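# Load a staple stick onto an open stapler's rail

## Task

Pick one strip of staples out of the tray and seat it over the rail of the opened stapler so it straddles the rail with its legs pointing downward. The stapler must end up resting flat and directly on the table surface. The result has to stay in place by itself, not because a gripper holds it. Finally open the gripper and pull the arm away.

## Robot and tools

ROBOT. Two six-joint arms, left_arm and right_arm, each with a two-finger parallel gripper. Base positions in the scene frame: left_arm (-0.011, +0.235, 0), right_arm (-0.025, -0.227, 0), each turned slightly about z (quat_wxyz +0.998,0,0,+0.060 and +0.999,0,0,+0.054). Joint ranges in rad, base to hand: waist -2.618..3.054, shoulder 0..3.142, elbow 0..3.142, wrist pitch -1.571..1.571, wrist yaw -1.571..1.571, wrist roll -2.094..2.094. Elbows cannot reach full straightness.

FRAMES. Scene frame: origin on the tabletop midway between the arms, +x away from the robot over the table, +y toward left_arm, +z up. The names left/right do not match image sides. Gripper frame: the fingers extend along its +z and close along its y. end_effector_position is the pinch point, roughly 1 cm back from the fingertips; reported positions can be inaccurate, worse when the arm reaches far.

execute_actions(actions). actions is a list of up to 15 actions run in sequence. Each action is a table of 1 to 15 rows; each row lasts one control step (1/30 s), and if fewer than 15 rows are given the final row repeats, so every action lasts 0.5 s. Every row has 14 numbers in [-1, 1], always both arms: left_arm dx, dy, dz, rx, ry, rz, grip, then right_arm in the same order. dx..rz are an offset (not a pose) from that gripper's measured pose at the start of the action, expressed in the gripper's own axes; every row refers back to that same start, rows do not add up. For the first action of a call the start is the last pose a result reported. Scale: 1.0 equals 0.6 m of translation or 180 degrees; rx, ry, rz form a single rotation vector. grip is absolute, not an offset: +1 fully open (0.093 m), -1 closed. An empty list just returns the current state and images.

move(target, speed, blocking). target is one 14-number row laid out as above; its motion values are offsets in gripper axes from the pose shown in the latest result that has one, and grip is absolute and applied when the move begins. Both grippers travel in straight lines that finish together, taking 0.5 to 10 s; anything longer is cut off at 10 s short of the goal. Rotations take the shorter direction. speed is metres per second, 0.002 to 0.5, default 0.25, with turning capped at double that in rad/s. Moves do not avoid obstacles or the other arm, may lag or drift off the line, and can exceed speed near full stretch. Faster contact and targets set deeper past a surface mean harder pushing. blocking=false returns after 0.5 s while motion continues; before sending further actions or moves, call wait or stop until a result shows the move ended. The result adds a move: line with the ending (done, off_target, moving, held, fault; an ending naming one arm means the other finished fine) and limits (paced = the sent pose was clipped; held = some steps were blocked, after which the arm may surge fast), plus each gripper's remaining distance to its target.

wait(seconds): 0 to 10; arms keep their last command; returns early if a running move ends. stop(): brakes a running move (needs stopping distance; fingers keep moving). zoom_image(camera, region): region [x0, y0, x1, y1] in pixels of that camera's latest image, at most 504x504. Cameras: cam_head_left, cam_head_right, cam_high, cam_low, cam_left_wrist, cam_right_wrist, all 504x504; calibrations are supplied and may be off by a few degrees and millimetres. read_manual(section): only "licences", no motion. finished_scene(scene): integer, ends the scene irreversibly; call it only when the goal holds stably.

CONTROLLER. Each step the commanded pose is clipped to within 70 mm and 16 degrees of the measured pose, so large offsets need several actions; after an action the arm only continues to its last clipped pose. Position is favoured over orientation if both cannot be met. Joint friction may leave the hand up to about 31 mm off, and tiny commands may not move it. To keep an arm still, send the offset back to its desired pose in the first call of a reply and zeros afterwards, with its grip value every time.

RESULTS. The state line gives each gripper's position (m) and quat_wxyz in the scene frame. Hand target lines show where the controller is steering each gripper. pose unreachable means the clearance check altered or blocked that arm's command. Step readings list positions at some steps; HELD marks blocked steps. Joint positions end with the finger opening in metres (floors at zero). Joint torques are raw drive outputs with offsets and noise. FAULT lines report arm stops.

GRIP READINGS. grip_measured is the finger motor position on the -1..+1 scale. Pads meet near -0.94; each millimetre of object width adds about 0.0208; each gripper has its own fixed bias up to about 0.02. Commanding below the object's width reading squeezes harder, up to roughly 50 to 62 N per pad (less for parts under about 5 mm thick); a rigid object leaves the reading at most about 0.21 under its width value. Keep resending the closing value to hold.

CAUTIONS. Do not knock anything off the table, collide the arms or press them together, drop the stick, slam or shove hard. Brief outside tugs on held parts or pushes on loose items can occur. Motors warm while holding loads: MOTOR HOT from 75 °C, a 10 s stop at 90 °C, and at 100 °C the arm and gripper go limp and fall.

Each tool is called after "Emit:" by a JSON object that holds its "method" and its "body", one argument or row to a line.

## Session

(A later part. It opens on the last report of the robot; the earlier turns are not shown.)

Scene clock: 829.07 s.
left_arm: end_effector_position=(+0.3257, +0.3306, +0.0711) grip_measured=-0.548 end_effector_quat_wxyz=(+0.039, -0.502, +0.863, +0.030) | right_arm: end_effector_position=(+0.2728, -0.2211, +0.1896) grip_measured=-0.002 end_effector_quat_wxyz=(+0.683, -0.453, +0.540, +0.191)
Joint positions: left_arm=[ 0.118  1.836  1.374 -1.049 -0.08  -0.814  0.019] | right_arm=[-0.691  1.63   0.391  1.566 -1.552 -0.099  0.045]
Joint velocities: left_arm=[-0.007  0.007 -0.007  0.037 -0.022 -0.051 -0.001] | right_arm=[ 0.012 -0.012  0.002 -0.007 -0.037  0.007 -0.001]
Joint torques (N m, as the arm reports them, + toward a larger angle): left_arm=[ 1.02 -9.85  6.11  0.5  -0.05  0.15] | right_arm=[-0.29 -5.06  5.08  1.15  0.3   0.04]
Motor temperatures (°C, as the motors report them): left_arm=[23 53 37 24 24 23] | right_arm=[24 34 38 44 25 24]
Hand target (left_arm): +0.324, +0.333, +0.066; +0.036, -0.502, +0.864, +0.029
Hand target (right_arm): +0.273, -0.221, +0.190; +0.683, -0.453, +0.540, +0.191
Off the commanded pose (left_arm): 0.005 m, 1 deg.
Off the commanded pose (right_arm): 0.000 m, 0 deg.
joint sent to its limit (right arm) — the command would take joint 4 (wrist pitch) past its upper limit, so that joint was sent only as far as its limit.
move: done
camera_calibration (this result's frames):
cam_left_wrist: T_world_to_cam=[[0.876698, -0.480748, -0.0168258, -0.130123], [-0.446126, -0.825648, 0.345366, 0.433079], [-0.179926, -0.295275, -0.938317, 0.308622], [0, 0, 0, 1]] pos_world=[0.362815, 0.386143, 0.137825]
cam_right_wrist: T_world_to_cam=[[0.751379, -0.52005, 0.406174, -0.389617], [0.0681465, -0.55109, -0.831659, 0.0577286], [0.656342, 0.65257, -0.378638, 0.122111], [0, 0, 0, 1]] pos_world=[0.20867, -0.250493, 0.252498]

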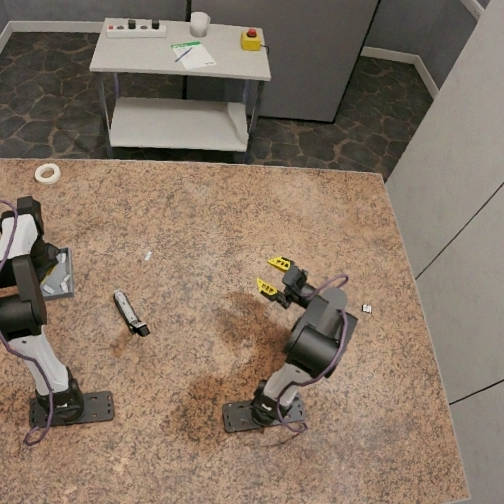

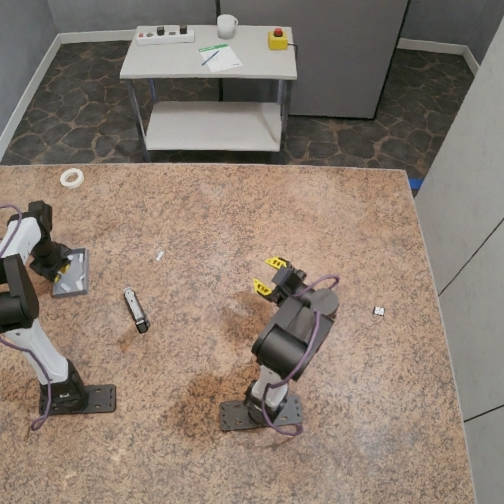

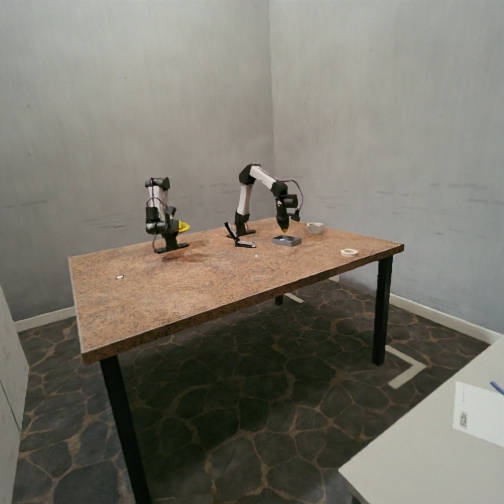

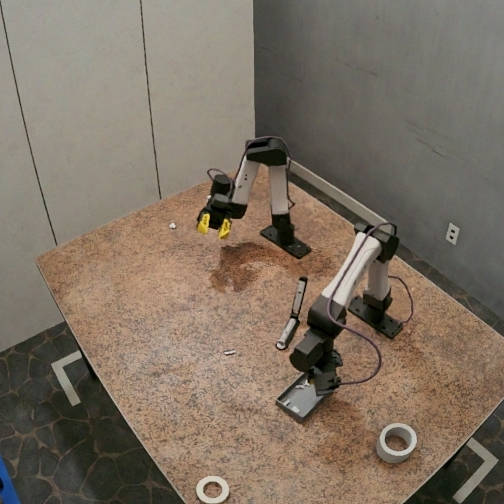

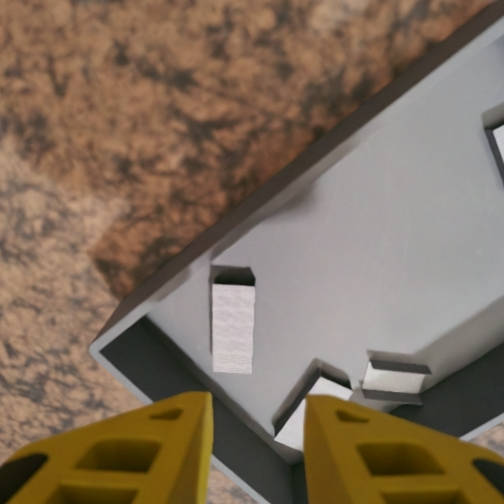

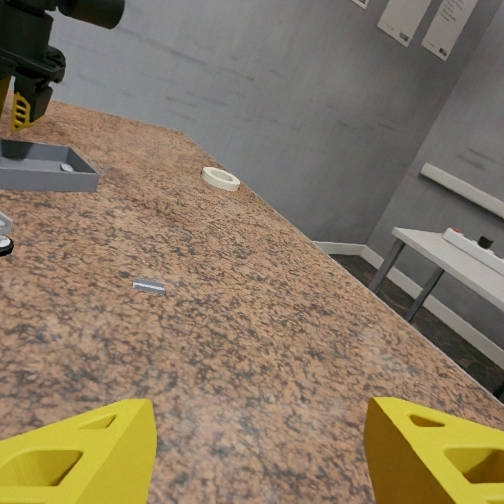

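Emit:
{"method": "move", "body": {
  "target": [-0.055,0.014,0.04,0,0,0,-0.52,0,0,0,0,0,0,0],
  "speed": 0.05
}}

Scene clock: 846.23 s.
left_arm: end_effector_position=(+0.3293, +0.3605, +0.0490) grip_measured=-0.522 end_effector_quat_wxyz=(+0.031, -0.503, +0.863, +0.034) | right_arm: end_effector_position=(+0.2728, -0.2211, +0.1896) grip_measured=-0.002 end_effector_quat_wxyz=(+0.683, -0.453, +0.540, +0.191)
Joint positions: left_arm=[ 0.196  1.915  1.387 -0.997 -0.08  -0.737  0.02 ] | right_arm=[-0.691  1.63   0.391  1.566 -1.552 -0.099  0.045]
Joint velocities: left_arm=[-0.007 -0.007 -0.017 -0.007  0.066 -0.066  0.   ] | right_arm=[-0.007 -0.017  0.012  0.037 -0.037  0.066  0.   ]
Joint torques (N m, as the arm reports them, + toward a larger angle): left_arm=[  0.9  -10.15   8.79   0.48  -0.06   0.12] | right_arm=[-0.25 -4.94  5.11  1.16  0.27  0.03]
Motor temperatures (°C, as the motors report them): left_arm=[23 52 37 23 24 23] | right_arm=[24 33 38 44 25 24]
Hand target (left_arm): +0.335, +0.366, +0.050; +0.040, -0.502, +0.863, +0.031
Hand target (right_arm): +0.273, -0.221, +0.190; +0.683, -0.453, +0.540, +0.191
Off the commanded pose (left_arm): 0.008 m, 1 deg.
Off the commanded pose (right_arm): 0.000 m, 0 deg.
joint sent to its limit (right arm) — the command would take joint 4 (wrist pitch) past its upper limit, so that joint was sent only as far as its limit.
move: done
camera_calibration (this result's frames):
cam_left_wrist: T_world_to_cam=[[0.877133, -0.479135, -0.0326751, -0.119169], [-0.438037, -0.826076, 0.354573, 0.464034], [-0.19688, -0.296694, -0.934457, 0.303282], [0, 0, 0, 1]] pos_world=[0.367501, 0.416212, 0.114977]
cam_right_wrist: T_world_to_cam=[[0.751379, -0.52005, 0.406174, -0.389617], [0.0681465, -0.55109, -0.831659, 0.0577286], [0.656342, 0.65257, -0.378638, 0.122111], [0, 0, 0, 1]] pos_world=[0.20867, -0.250493, 0.252498]

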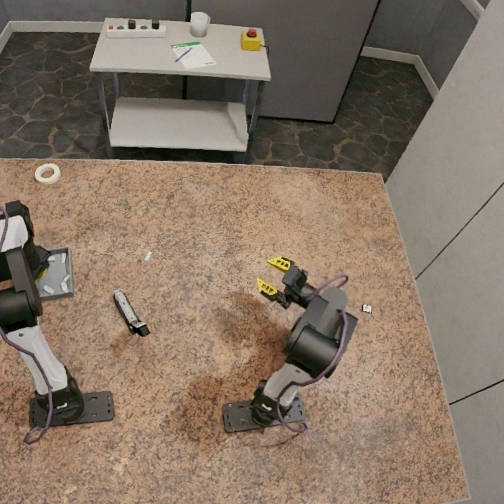

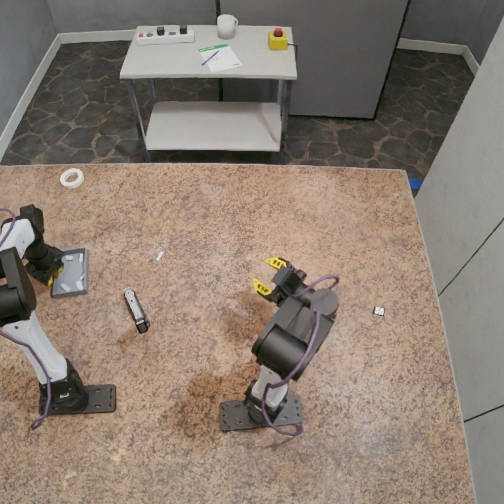

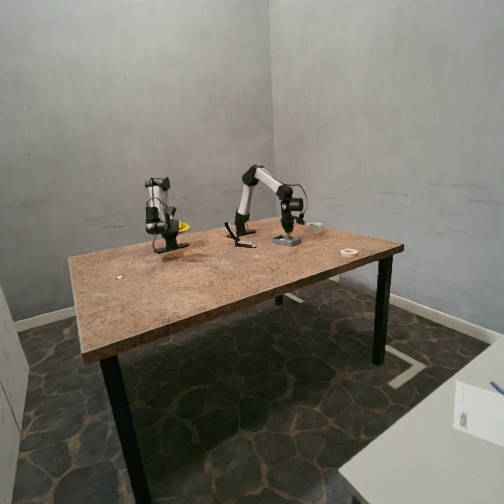

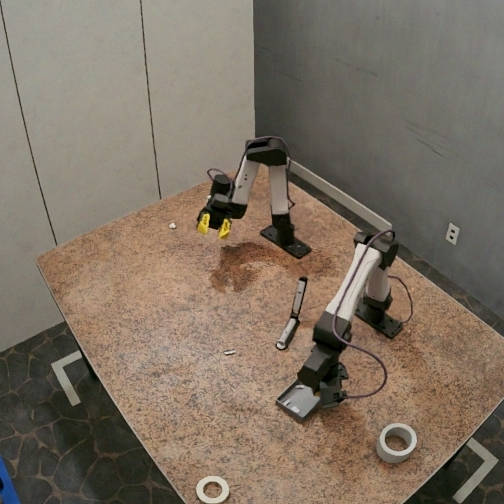

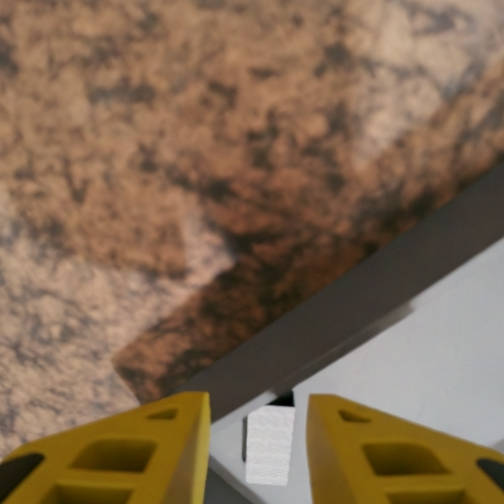

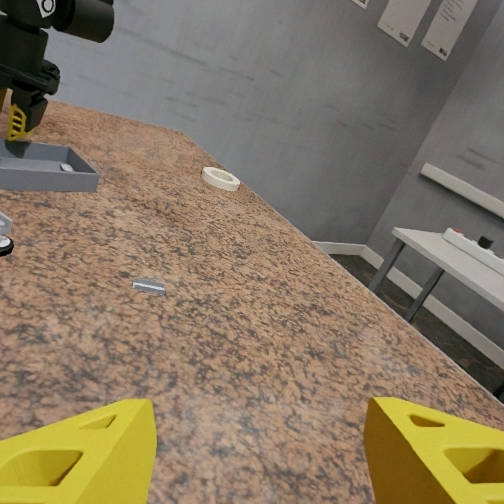

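Emit:
{"method": "execute_actions", "body": {
  "actions": [
    [[0,-0.006,0.05,0,0,0,-0.52,0,0,0,0,0,0,0]],
    [[0,0,0,0,0,0,-0.52,0,0,0,0,0,0,0]]
  ]
}}

Scene clock: 853.23 s.
left_arm: end_effector_position=(+0.3343, +0.3623, +0.0267) grip_measured=-0.521 end_effector_quat_wxyz=(+0.035, -0.502, +0.863, +0.034) | right_arm: end_effector_position=(+0.2728, -0.2211, +0.1896) grip_measured=-0.002 end_effector_quat_wxyz=(+0.683, -0.453, +0.540, +0.191)
Joint positions: left_arm=[ 0.196  1.954  1.348 -0.91  -0.08  -0.735  0.02 ] | right_arm=[-0.691  1.63   0.391  1.566 -1.552 -0.099  0.045]
Joint velocities: left_arm=[ 0.002 -0.002 -0.007  0.066  0.007 -0.022 -0.001] | right_arm=[ 0.022 -0.007 -0.002 -0.022  0.007  0.051 -0.   ]
Joint torques (N m, as the arm reports them, + toward a larger angle): left_arm=[  0.21 -11.32   6.87   0.41  -0.08   0.06] | right_arm=[-0.38 -5.1   5.14  1.15  0.28  0.07]
Motor temperatures (°C, as the motors report them): left_arm=[23 52 37 23 24 23] | right_arm=[24 33 38 43 25 24]
Hand target (left_arm): +0.334, +0.362, +0.027; +0.035, -0.502, +0.863, +0.034
Hand target (right_arm): +0.273, -0.221, +0.190; +0.683, -0.453, +0.540, +0.191
Off the commanded pose (left_arm): 0.000 m, 0 deg.
Off the commanded pose (right_arm): 0.000 m, 0 deg.
joint sent to its limit (right arm) — the command would take joint 4 (wrist pitch) past its upper limit, so that joint was sent only as far as its limit.
Step readings (end_effector_position; steps 1 to 15: 1st action; 16 to 30: 2nd action):
0: left_arm (+0.3294, +0.3605, +0.0490) | right_arm (+0.2728, -0.2211, +0.1896)
1: left_arm (+0.3301, +0.3608, +0.0469) | right_arm (+0.2728, -0.2211, +0.1896)
2: left_arm (+0.3313, +0.3612, +0.0434) | right_arm (+0.2728, -0.2211, +0.1896)
4: left_arm (+0.3314, +0.3613, +0.0377) | right_arm (+0.2728, -0.2211, +0.1896)
8: left_arm (+0.3339, +0.3621, +0.0312) | right_arm (+0.2728, -0.2211, +0.1896)
15: left_arm (+0.3342, +0.3622, +0.0267) | right_arm (+0.2728, -0.2211, +0.1896)
16: left_arm (+0.3343, +0.3623, +0.0267) | right_arm (+0.2728, -0.2211, +0.1896)
17: left_arm (+0.3343, +0.3623, +0.0267) | right_arm (+0.2728, -0.2211, +0.1896)
19: left_arm (+0.3343, +0.3623, +0.0267) | right_arm (+0.2728, -0.2211, +0.1896)
23: left_arm (+0.3343, +0.3623, +0.0267) | right_arm (+0.2728, -0.2211, +0.1896)
30: end_effector_position above
camera_calibration (this result's frames):
cam_left_wrist: T_world_to_cam=[[0.876468, -0.480664, -0.0276597, -0.122774], [-0.442234, -0.826443, 0.348455, 0.477274], [-0.190349, -0.293178, -0.936917, 0.280546], [0, 0, 0, 1]] pos_world=[0.372076, 0.417676, 0.0931445]
cam_right_wrist: T_world_to_cam=[[0.751379, -0.52005, 0.406174, -0.389617], [0.0681465, -0.55109, -0.831659, 0.0577286], [0.656342, 0.65257, -0.378638, 0.122111], [0, 0, 0, 1]] pos_world=[0.20867, -0.250493, 0.252498]

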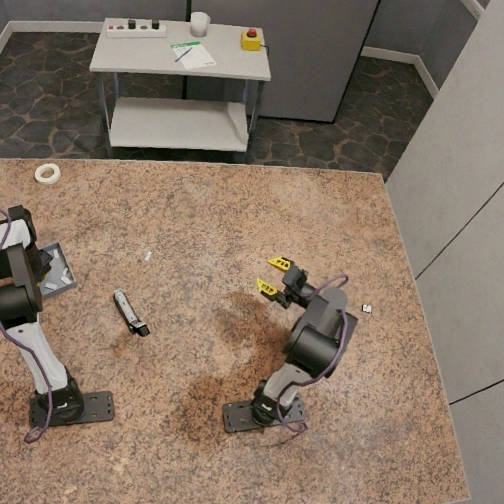

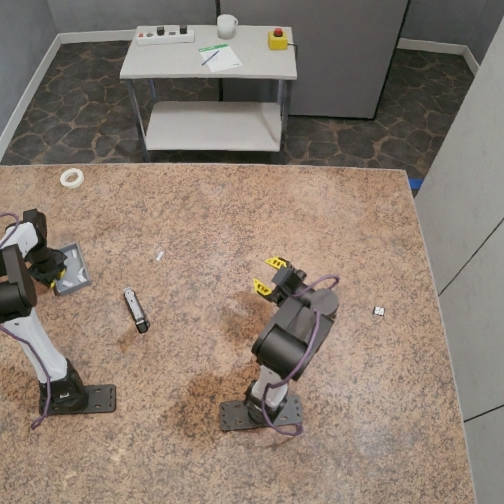

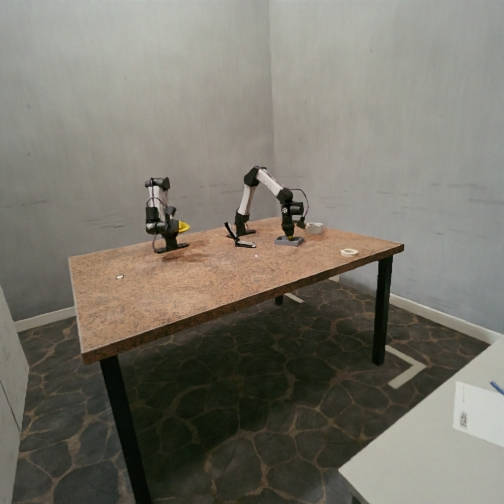

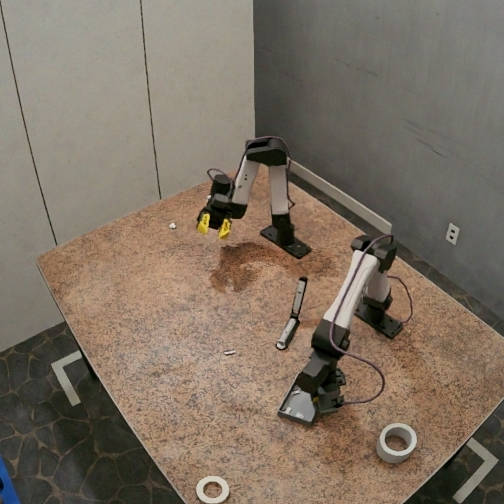

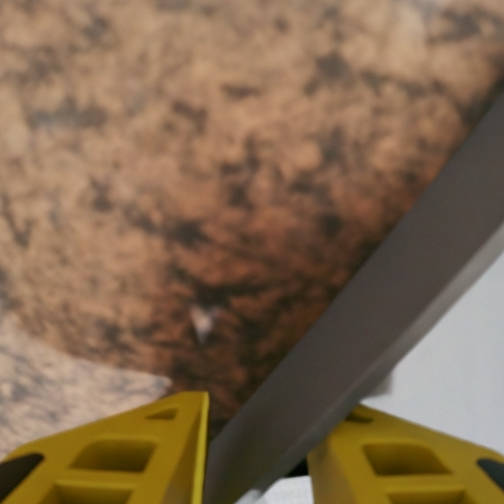

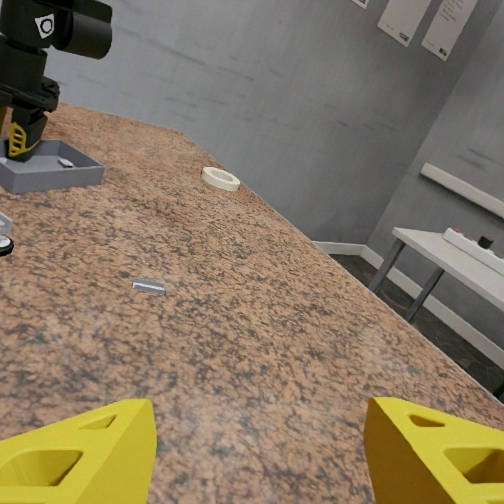

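Tray rotated a bit, but tips reached the floor. Close and lift.

Emit:
{"method": "execute_actions", "body": {
  "actions": [
    [[0,0,0,0,0,0,-0.82,0,0,0,0,0,0,0]],
    [[0,0,0,0,0,0,-0.82,0,0,0,0,0,0,0]],
    [[0,0,-0.1,0,0,0,-0.82,0,0,0,0,0,0,0]],
    [[0,0,-0.1,0,0,0,-0.82,0,0,0,0,0,0,0]]
  ]
}}

Scene clock: 860.17 s.
left_arm: end_effector_position=(+0.3324, +0.3619, +0.1486) grip_measured=-0.818 end_effector_quat_wxyz=(+0.053, -0.506, +0.860, +0.029) | right_arm: end_effector_position=(+0.2728, -0.2211, +0.1896) grip_measured=-0.002 end_effector_quat_wxyz=(+0.683, -0.453, +0.540, +0.191)
Joint positions: left_arm=[ 0.197  1.847  1.694 -1.326 -0.08  -0.744  0.006] | right_arm=[-0.691  1.63   0.391  1.566 -1.552 -0.099  0.045]
Joint velocities: left_arm=[ 0.017 -0.002  0.002 -0.066 -0.037  0.007 -0.   ] | right_arm=[ 0.012  0.002  0.012 -0.066 -0.022 -0.051 -0.   ]
Joint torques (N m, as the arm reports them, + toward a larger angle): left_arm=[-1.12 -9.86  8.07  0.44 -0.08 -0.02] | right_arm=[-0.36 -5.14  5.03  1.16  0.25  0.01]
Motor temperatures (°C, as the motors report them): left_arm=[23 53 37 23 24 23] | right_arm=[24 33 38 43 25 24]
Hand target (left_arm): +0.332, +0.356, +0.147; +0.044, -0.504, +0.862, +0.032
Hand target (right_arm): +0.273, -0.221, +0.190; +0.683, -0.453, +0.540, +0.191
Off the commanded pose (left_arm): 0.006 m, 1 deg.
Off the commanded pose (right_arm): 0.000 m, 0 deg.
joint sent to its limit (right arm) — the command would take joint 4 (wrist pitch) past its upper limit, so that joint was sent only as far as its limit.
Step readings (end_effector_position; steps 1 to 15: 1st action; 16 to 30: 2nd action; 31 to 45: 3rd action; 46 to 60: 4th action):
0: left_arm (+0.3343, +0.3623, +0.0267) | right_arm (+0.2728, -0.2211, +0.1896)
1: left_arm (+0.3341, +0.3621, +0.0267) | right_arm (+0.2728, -0.2211, +0.1896)
2: left_arm (+0.3337, +0.3617, +0.0266) | right_arm (+0.2728, -0.2211, +0.1896)
4: left_arm (+0.3340, +0.3628, +0.0267) | right_arm (+0.2728, -0.2211, +0.1896)
8: left_arm (+0.3340, +0.3626, +0.0267) | right_arm (+0.2728, -0.2211, +0.1896)
15: left_arm (+0.3340, +0.3626, +0.0267) | right_arm (+0.2728, -0.2211, +0.1896)
16: left_arm (+0.3340, +0.3626, +0.0267) | right_arm (+0.2728, -0.2211, +0.1896)
17: left_arm (+0.3340, +0.3626, +0.0267) | right_arm (+0.2728, -0.2211, +0.1896)
19: left_arm (+0.3340, +0.3626, +0.0267) | right_arm (+0.2728, -0.2211, +0.1896)
23: left_arm (+0.3340, +0.3626, +0.0267) | right_arm (+0.2728, -0.2211, +0.1896)
30: left_arm (+0.3340, +0.3626, +0.0267) | right_arm (+0.2728, -0.2211, +0.1896)
31: left_arm (+0.3330, +0.3621, +0.0312) | right_arm (+0.2728, -0.2211, +0.1896)
32: left_arm (+0.3314, +0.3616, +0.0384) | right_arm (+0.2728, -0.2211, +0.1896)
34: left_arm (+0.3358, +0.3631, +0.0600) | right_arm (+0.2728, -0.2211, +0.1896)
38: left_arm (+0.3431, +0.3654, +0.0879) | right_arm (+0.2728, -0.2211, +0.1896)
45: left_arm (+0.3339, +0.3624, +0.0876) | right_arm (+0.2728, -0.2211, +0.1896)
46: left_arm (+0.3323, +0.3619, +0.0928) | right_arm (+0.2728, -0.2211, +0.1896)
47: left_arm (+0.3318, +0.3617, +0.1006) | right_arm (+0.2728, -0.2211, +0.1896)
49: left_arm (+0.3383, +0.3638, +0.1236) | right_arm (+0.2728, -0.2211, +0.1896)
53: left_arm (+0.3426, +0.3652, +0.1496) | right_arm (+0.2728, -0.2211, +0.1896)
60: end_effector_position above
camera_calibration (this result's frames):
cam_left_wrist: T_world_to_cam=[[0.881314, -0.47253, -0.000779194, -0.126472], [-0.446948, -0.834135, 0.323197, 0.441724], [-0.15337, -0.28449, -0.946331, 0.380261], [0, 0, 0, 1]] pos_world=[0.36721, 0.416876, 0.216991]
cam_right_wrist: T_world_to_cam=[[0.751379, -0.52005, 0.406174, -0.389617], [0.0681465, -0.55109, -0.831659, 0.0577286], [0.656342, 0.65257, -0.378638, 0.122111], [0, 0, 0, 1]] pos_world=[0.20867, -0.250493, 0.252498]

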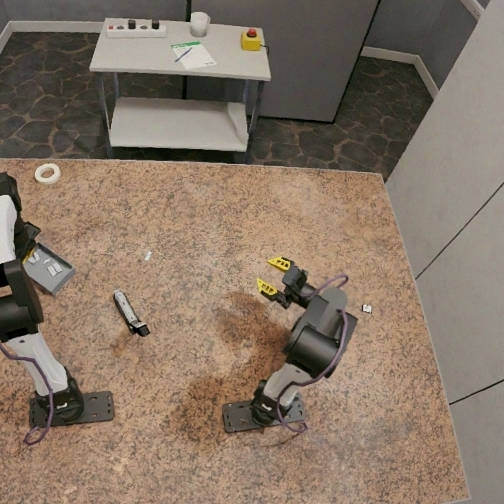

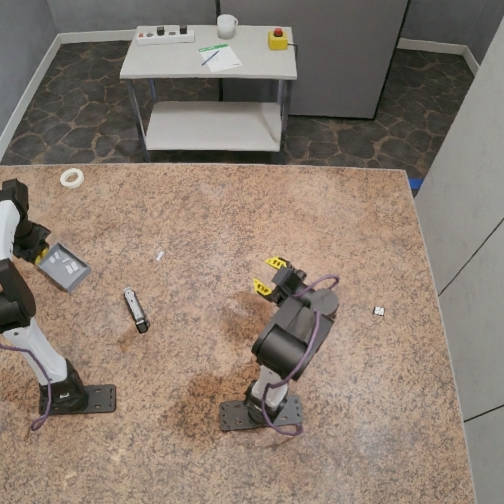

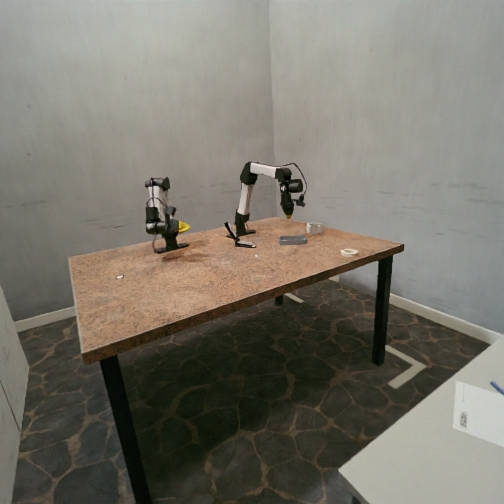

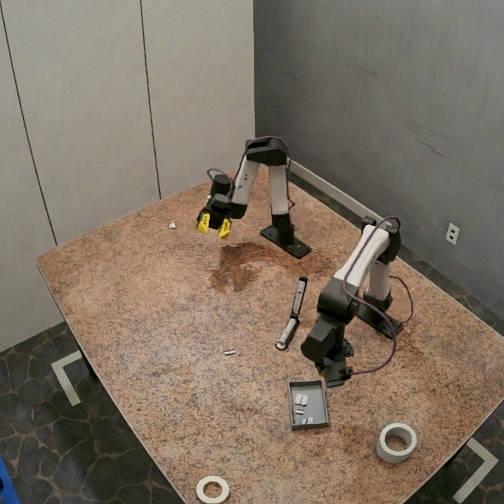

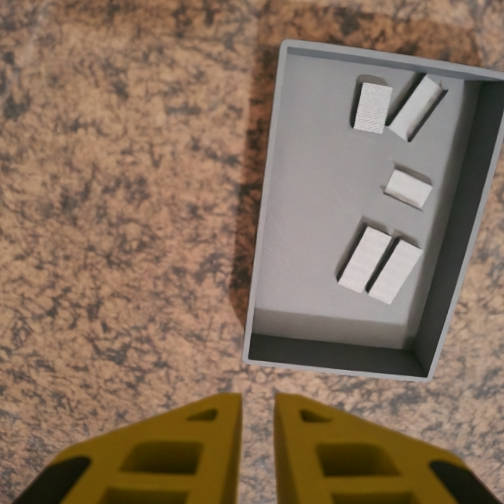

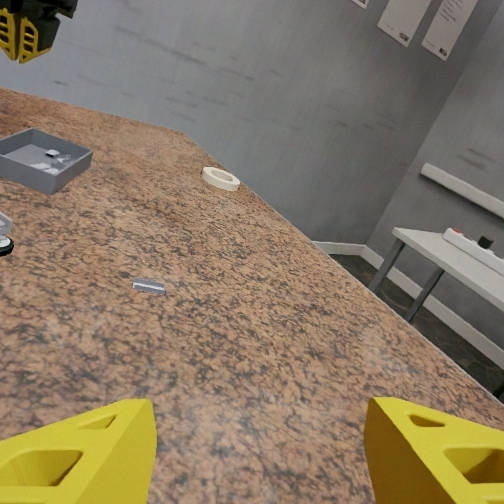

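Emit:
{"method": "move", "body": {
  "target": [-0.049,-0.13,0.11,0,0,0,-0.5,0,0,0,0,0,0,0]
}}

Emit:
{"method": "move", "body": {
  "target": [0,0,0,0,0,0.61,-0.5,0,0,0,0,0,0,0],
  "speed": 0.5
}}

Scene clock: 879.53 s.
left_arm: end_effector_position=(+0.4121, +0.3567, +0.0800) grip_measured=-0.502 end_effector_quat_wxyz=(+0.041, -0.505, +0.862, +0.030) | right_arm: end_effector_position=(+0.2728, -0.2211, +0.1896) grip_measured=-0.002 end_effector_quat_wxyz=(+0.683, -0.453, +0.540, +0.191)
Joint positions: left_arm=[ 0.13   2.187  1.917 -1.239 -0.08  -0.808  0.021] | right_arm=[-0.691  1.63   0.391  1.566 -1.552 -0.099  0.045]
Joint velocities: left_arm=[-0.027  0.012 -0.002 -0.037 -0.022  0.007 -0.001] | right_arm=[-0.002  0.017  0.012  0.037 -0.007 -0.051 -0.001]
Joint torques (N m, as the arm reports them, + toward a larger angle): left_arm=[ -0.46 -14.36   8.98   0.45  -0.13  -0.02] | right_arm=[-0.4  -5.09  4.99  1.15  0.35  0.01]
Motor temperatures (°C, as the motors report them): left_arm=[23 52 38 23 24 23] | right_arm=[24 32 38 43 25 24]
Hand target (left_arm): +0.418, +0.356, +0.086; +0.053, -0.506, +0.860, +0.028
Hand target (right_arm): +0.273, -0.221, +0.190; +0.683, -0.453, +0.540, +0.191
Off the commanded pose (left_arm): 0.010 m, 1 deg.
Off the commanded pose (right_arm): 0.000 m, 0 deg.
joint sent to its limit (right arm) — the command would take joint 4 (wrist pitch) past its upper limit, so that joint was sent only as far as its limit.
move: done
camera_calibration (this result's frames):
cam_left_wrist: T_world_to_cam=[[0.879502, -0.475655, -0.0151208, -0.196188], [-0.442284, -0.828701, 0.342985, 0.489783], [-0.175673, -0.294969, -0.939219, 0.338418], [0, 0, 0, 1]] pos_world=[0.448623, 0.412389, 0.146894]
cam_right_wrist: T_world_to_cam=[[0.751379, -0.52005, 0.406174, -0.389617], [0.0681465, -0.55109, -0.831659, 0.0577286], [0.656342, 0.65257, -0.378638, 0.122111], [0, 0, 0, 1]] pos_world=[0.20867, -0.250493, 0.252498]

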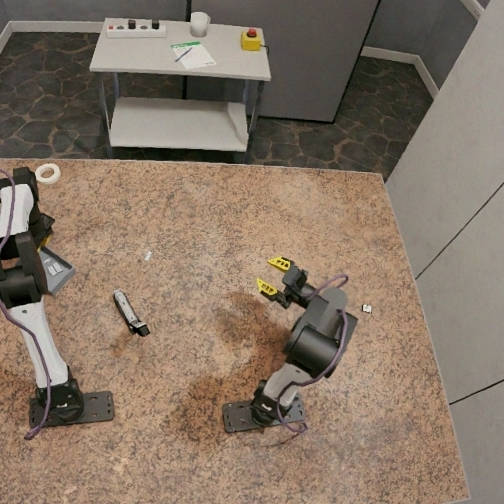

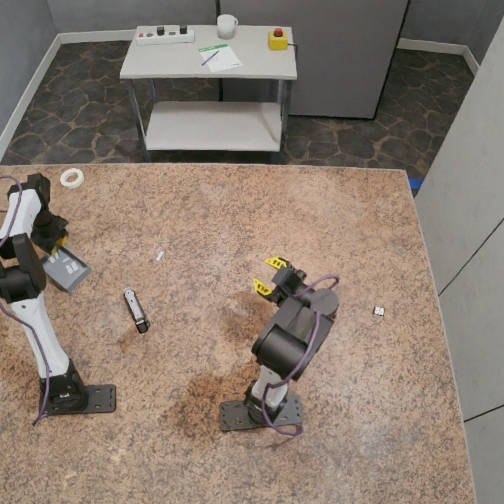

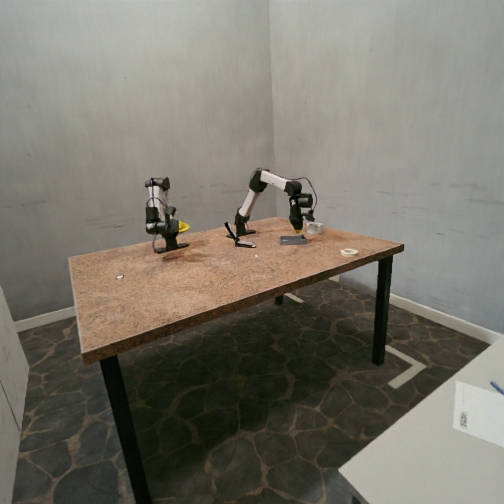

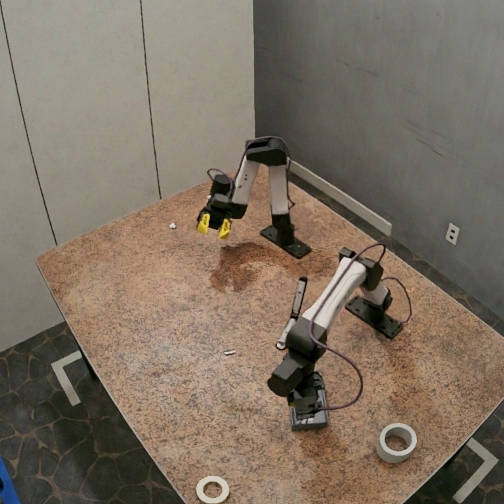

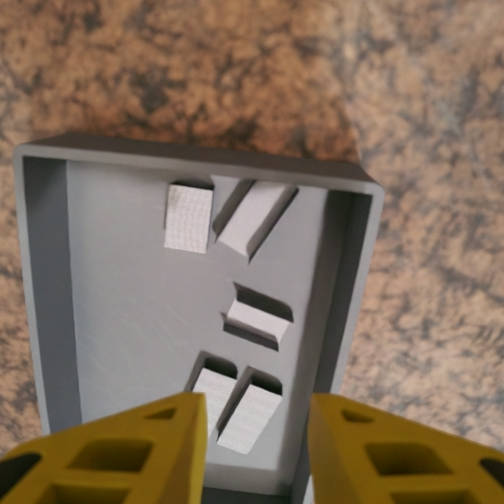

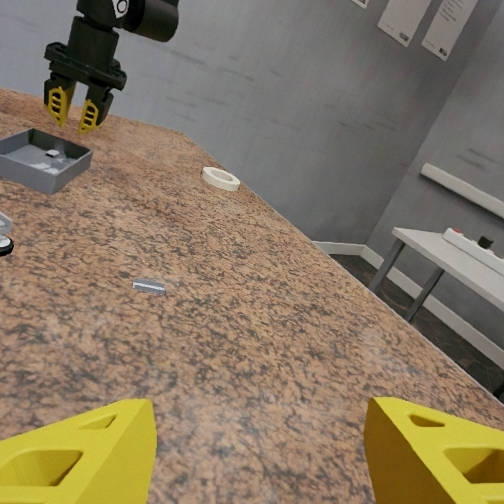

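Scene clock: 882.20 s.
left_arm: end_effector_position=(+0.4121, +0.3567, +0.0800) grip_measured=-0.502 end_effector_quat_wxyz=(-0.001, +0.409, +0.911, +0.051) | right_arm: end_effector_position=(+0.2728, -0.2211, +0.1896) grip_measured=-0.002 end_effector_quat_wxyz=(+0.683, -0.453, +0.540, +0.191)
Joint positions: left_arm=[ 0.13   2.187  1.917 -1.239 -0.08   1.096  0.021] | right_arm=[-0.691  1.63   0.391  1.566 -1.552 -0.099  0.045]
Joint velocities: left_arm=[-0.007 -0.007 -0.002  0.125 -0.007  0.022  0.   ] | right_arm=[-0.002 -0.007 -0.017 -0.022 -0.022 -0.022  0.   ]
Joint torques (N m, as the arm reports them, + toward a larger angle): left_arm=[  0.1  -14.05   7.35   0.39   0.02   0.12] | right_arm=[-0.33 -5.09  5.01  1.14  0.34  0.02]
Motor temperatures (°C, as the motors report them): left_arm=[23 53 38 23 24 23] | right_arm=[24 32 38 43 25 24]
Hand target (left_arm): +0.412, +0.357, +0.080; -0.001, +0.415, +0.909, +0.051
Hand target (right_arm): +0.273, -0.221, +0.190; +0.683, -0.453, +0.540, +0.191
Off the commanded pose (left_arm): 0.000 m, 1 deg.
Off the commanded pose (right_arm): 0.000 m, 0 deg.
joint sent to its limit (right arm) — the command would take joint 4 (wrist pitch) past its upper limit, so that joint was sent only as far as its limit.
move: done
camera_calibration (this result's frames):
cam_left_wrist: T_world_to_cam=[[-0.735806, -0.669995, -0.0984742, 0.545392], [-0.627688, 0.620191, 0.4705, 0.0391553], [-0.25416, 0.408008, -0.876888, 0.115019], [0, 0, 0, 1]] pos_world=[0.455113, 0.294198, 0.136143]
cam_right_wrist: T_world_to_cam=[[0.751379, -0.52005, 0.406174, -0.389617], [0.0681465, -0.55109, -0.831659, 0.0577286], [0.656342, 0.65257, -0.378638, 0.122111], [0, 0, 0, 1]] pos_world=[0.20867, -0.250493, 0.252498]

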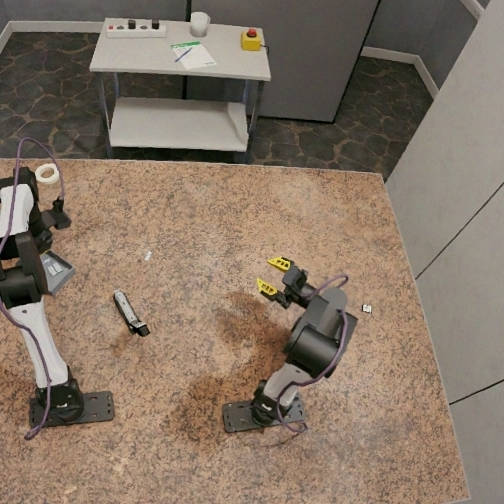

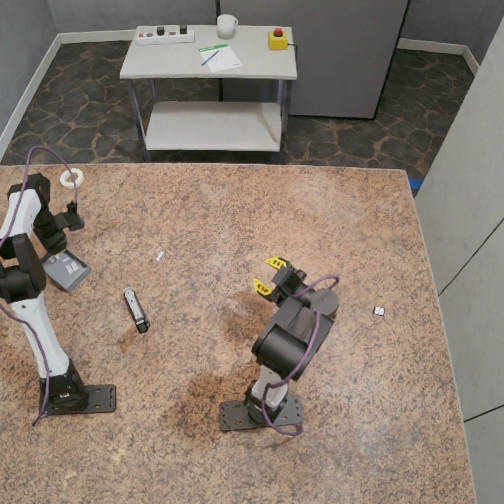

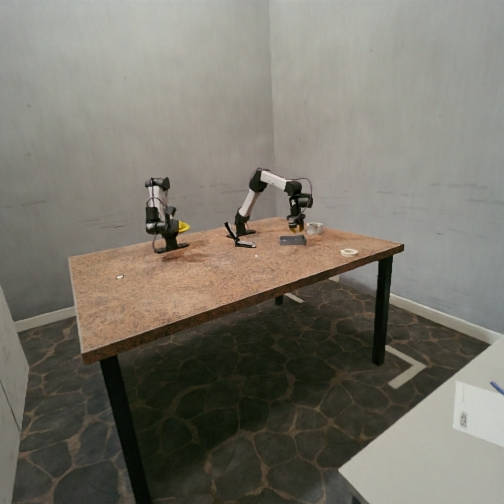

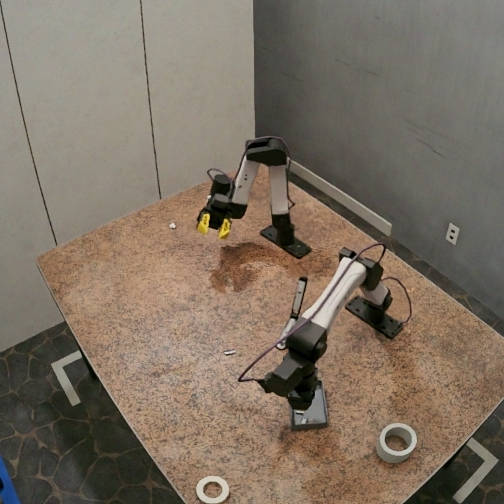

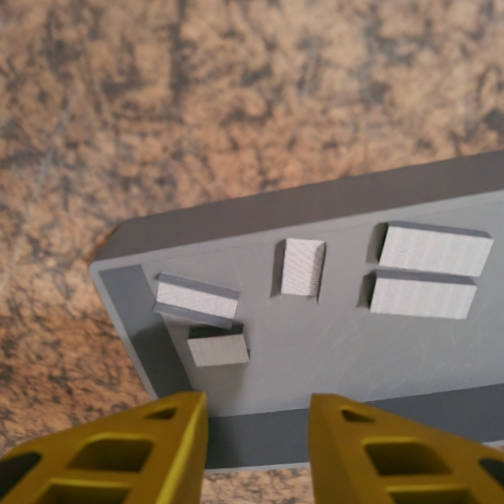

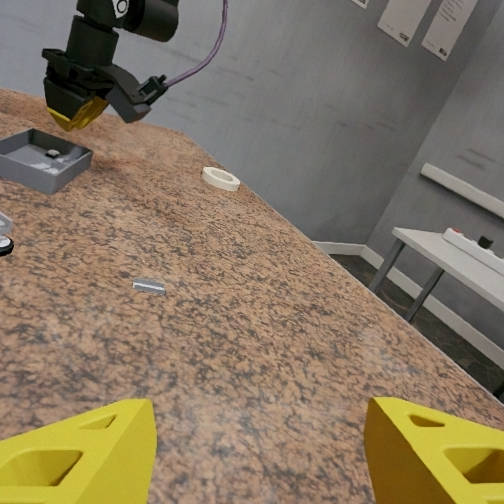

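Emit:
{"method": "move", "body": {
  "target": [0.014,-0.087,0.05,0,0,0.022,0.05,0,0,0,0,0,0,0],
  "speed": 0.08
}}

Scene clock: 909.03 s.
left_arm: end_effector_position=(+0.3680, +0.3355, +0.0438) grip_measured=+0.048 end_effector_quat_wxyz=(-0.007, +0.432, +0.901, +0.045) | right_arm: end_effector_position=(+0.2728, -0.2211, +0.1896) grip_measured=-0.002 end_effector_quat_wxyz=(+0.683, -0.453, +0.540, +0.191)
Joint positions: left_arm=[ 0.105  2.029  1.53  -1.026 -0.08   1.119  0.047] | right_arm=[-0.691  1.63   0.391  1.566 -1.552 -0.099  0.045]
Joint velocities: left_arm=[-0.002  0.007 -0.017 -0.022  0.037 -0.066  0.   ] | right_arm=[-0.007 -0.022 -0.002 -0.022  0.051  0.081 -0.   ]
Joint torques (N m, as the arm reports them, + toward a larger angle): left_arm=[ -0.7  -13.9    5.76   0.46  -0.01   0.13] | right_arm=[-0.27 -5.05  5.16  1.17  0.26  0.02]
Motor temperatures (°C, as the motors report them): left_arm=[23 59 37 23 24 23] | right_arm=[24 32 38 42 25 24]
Hand target (left_arm): +0.369, +0.332, +0.046; -0.003, +0.440, +0.896, +0.050
Hand target (right_arm): +0.273, -0.221, +0.190; +0.683, -0.453, +0.540, +0.191
Off the commanded pose (left_arm): 0.005 m, 1 deg.
Off the commanded pose (right_arm): 0.000 m, 0 deg.
joint sent to its limit (right arm) — the command would take joint 4 (wrist pitch) past its upper limit, so that joint was sent only as far as its limit.
move: done
camera_calibration (this result's frames):
cam_left_wrist: T_world_to_cam=[[-0.768997, -0.633902, -0.0825353, 0.49465], [-0.588187, 0.651079, 0.47972, 0.0163818], [-0.250359, 0.41745, -0.873531, 0.0760806], [0, 0, 0, 1]] pos_world=[0.409067, 0.271134, 0.0994261]
cam_right_wrist: T_world_to_cam=[[0.751379, -0.52005, 0.406174, -0.389617], [0.0681465, -0.55109, -0.831659, 0.0577286], [0.656342, 0.65257, -0.378638, 0.122111], [0, 0, 0, 1]] pos_world=[0.20867, -0.250493, 0.252498]

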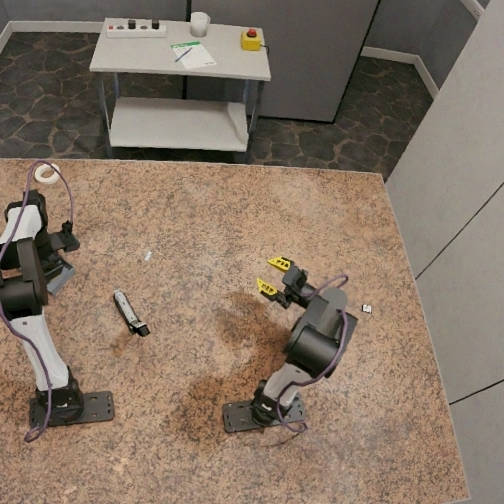

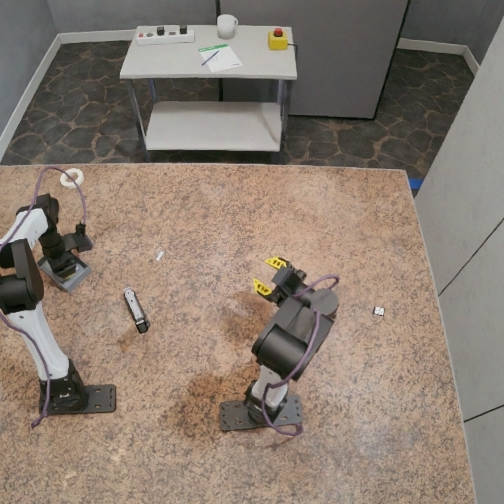

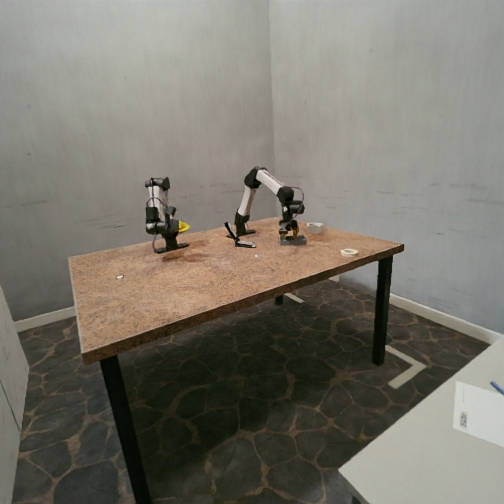

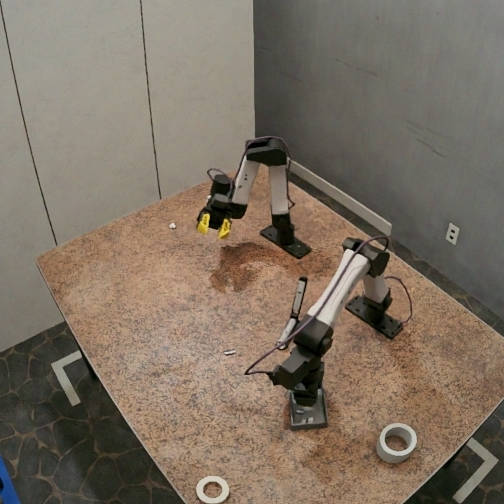

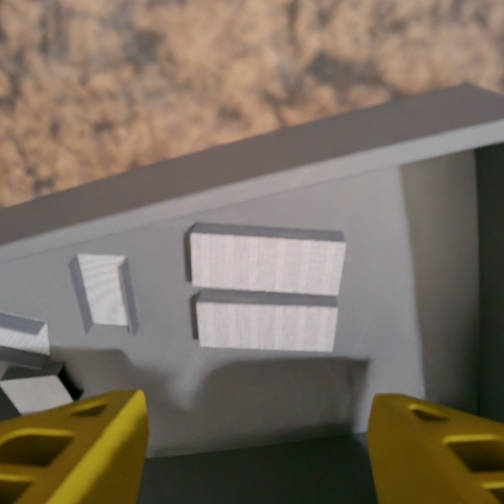

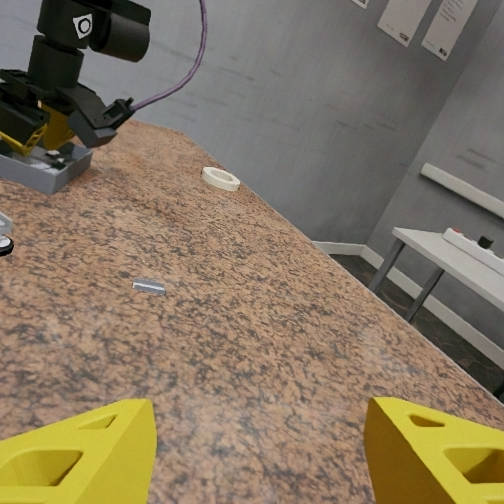

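Emit:
{"method": "execute_actions", "body": {
  "actions": [
    [[-0.018,-0.02,0.045,0,0,0,-0.1,0,0,0,0,0,0,0]],
    [[0,0,0,0,0,0,-0.1,0,0,0,0,0,0,0]]
  ]
}}

Scene clock: 919.03 s.
left_arm: end_effector_position=(+0.3684, +0.3281, +0.0259) grip_measured=-0.098 end_effector_quat_wxyz=(-0.002, +0.431, +0.901, +0.051) | right_arm: end_effector_position=(+0.2728, -0.2211, +0.1896) grip_measured=-0.002 end_effector_quat_wxyz=(+0.683, -0.453, +0.540, +0.191)
Joint positions: left_arm=[ 0.085  2.031  1.457 -0.937 -0.084  1.099  0.04 ] | right_arm=[-0.691  1.63   0.391  1.566 -1.552 -0.099  0.045]
Joint velocities: left_arm=[ 0.007 -0.002 -0.022  0.022  0.022 -0.037  0.   ] | right_arm=[-0.007 -0.002  0.002 -0.022 -0.037 -0.081 -0.001]
Joint torques (N m, as the arm reports them, + toward a larger angle): left_arm=[  0.15 -12.23   6.97   0.39   0.     0.05] | right_arm=[-0.16 -4.98  5.06  1.11  0.31  0.08]
Motor temperatures (°C, as the motors report them): left_arm=[23 60 37 23 24 23] | right_arm=[24 32 38 42 25 24]
Hand target (left_arm): +0.368, +0.328, +0.026; -0.002, +0.431, +0.901, +0.051
Hand target (right_arm): +0.273, -0.221, +0.190; +0.683, -0.453, +0.540, +0.191
Off the commanded pose (left_arm): 0.000 m, 0 deg.
Off the commanded pose (right_arm): 0.000 m, 0 deg.
joint sent to its limit (right arm) — the command would take joint 4 (wrist pitch) past its upper limit, so that joint was sent only as far as its limit.
Step readings (end_effector_position; steps 1 to 15: 1st action; 16 to 30: 2nd action):
0: left_arm (+0.3684, +0.3356, +0.0438) | right_arm (+0.2728, -0.2211, +0.1896)
1: left_arm (+0.3687, +0.3352, +0.0411) | right_arm (+0.2728, -0.2211, +0.1896)
2: left_arm (+0.3681, +0.3336, +0.0370) | right_arm (+0.2728, -0.2211, +0.1896)
4: left_arm (+0.3627, +0.3284, +0.0266) | right_arm (+0.2728, -0.2211, +0.1896)
8: left_arm (+0.3665, +0.3277, +0.0267) | right_arm (+0.2728, -0.2211, +0.1896)
15: left_arm (+0.3684, +0.3281, +0.0259) | right_arm (+0.2728, -0.2211, +0.1896)
16: left_arm (+0.3684, +0.3281, +0.0259) | right_arm (+0.2728, -0.2211, +0.1896)
17: left_arm (+0.3684, +0.3281, +0.0259) | right_arm (+0.2728, -0.2211, +0.1896)
19: left_arm (+0.3684, +0.3281, +0.0259) | right_arm (+0.2728, -0.2211, +0.1896)
23: left_arm (+0.3684, +0.3281, +0.0259) | right_arm (+0.2728, -0.2211, +0.1896)
30: end_effector_position above
camera_calibration (this result's frames):
cam_left_wrist: T_world_to_cam=[[-0.767314, -0.633723, -0.0981063, 0.488466], [-0.595771, 0.647878, 0.474669, 0.0339326], [-0.237248, 0.422669, -0.87468, 0.0570615], [0, 0, 0, 1]] pos_world=[0.408561, 0.26345, 0.0817254]
cam_right_wrist: T_world_to_cam=[[0.751379, -0.52005, 0.406174, -0.389617], [0.0681465, -0.55109, -0.831659, 0.0577286], [0.656342, 0.65257, -0.378638, 0.122111], [0, 0, 0, 1]] pos_world=[0.20867, -0.250493, 0.252498]

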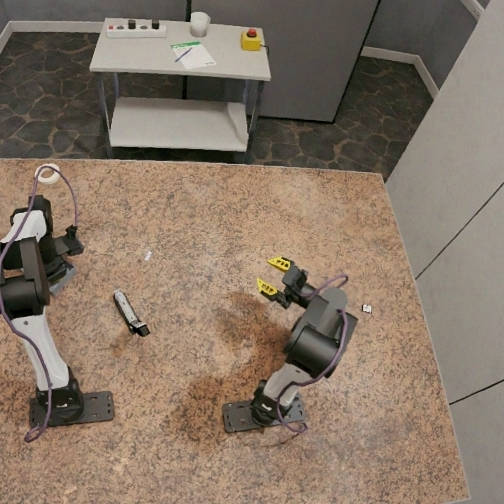

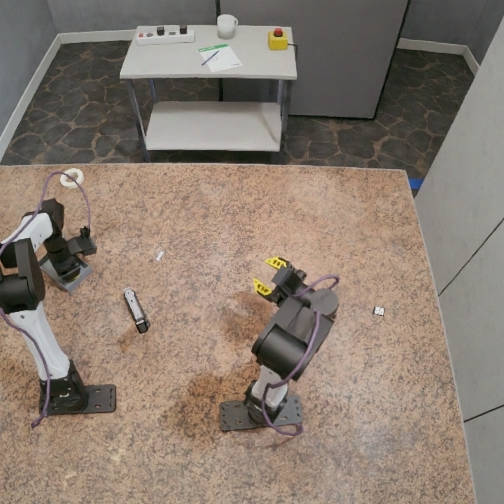

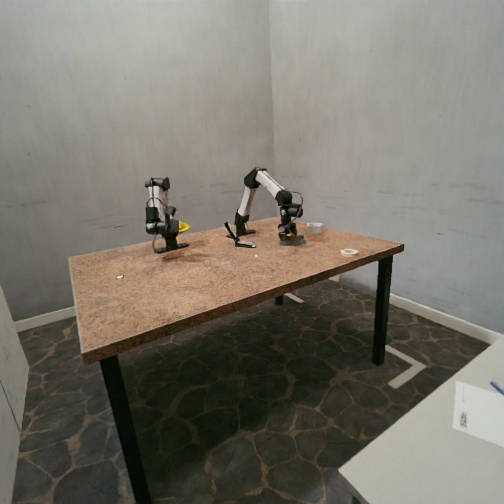

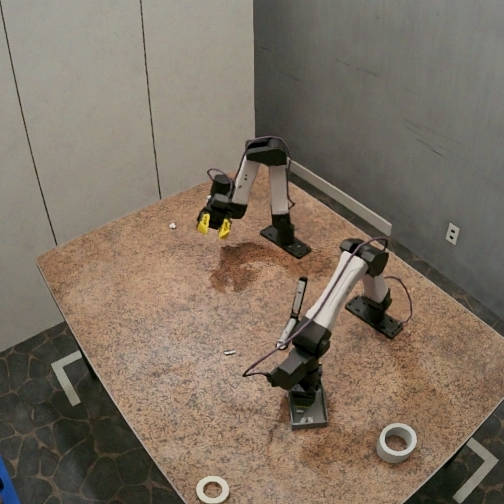

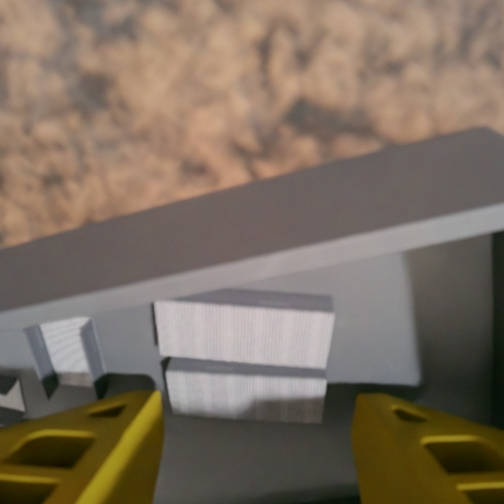

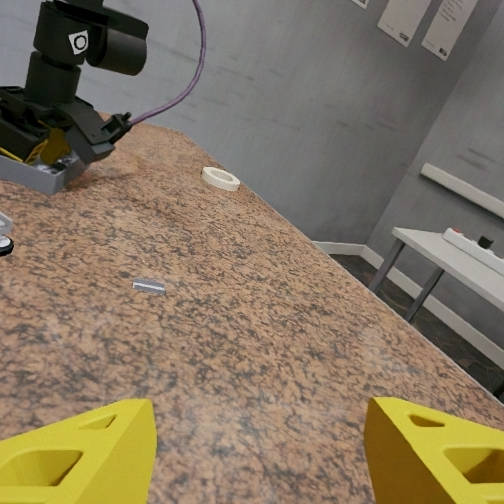

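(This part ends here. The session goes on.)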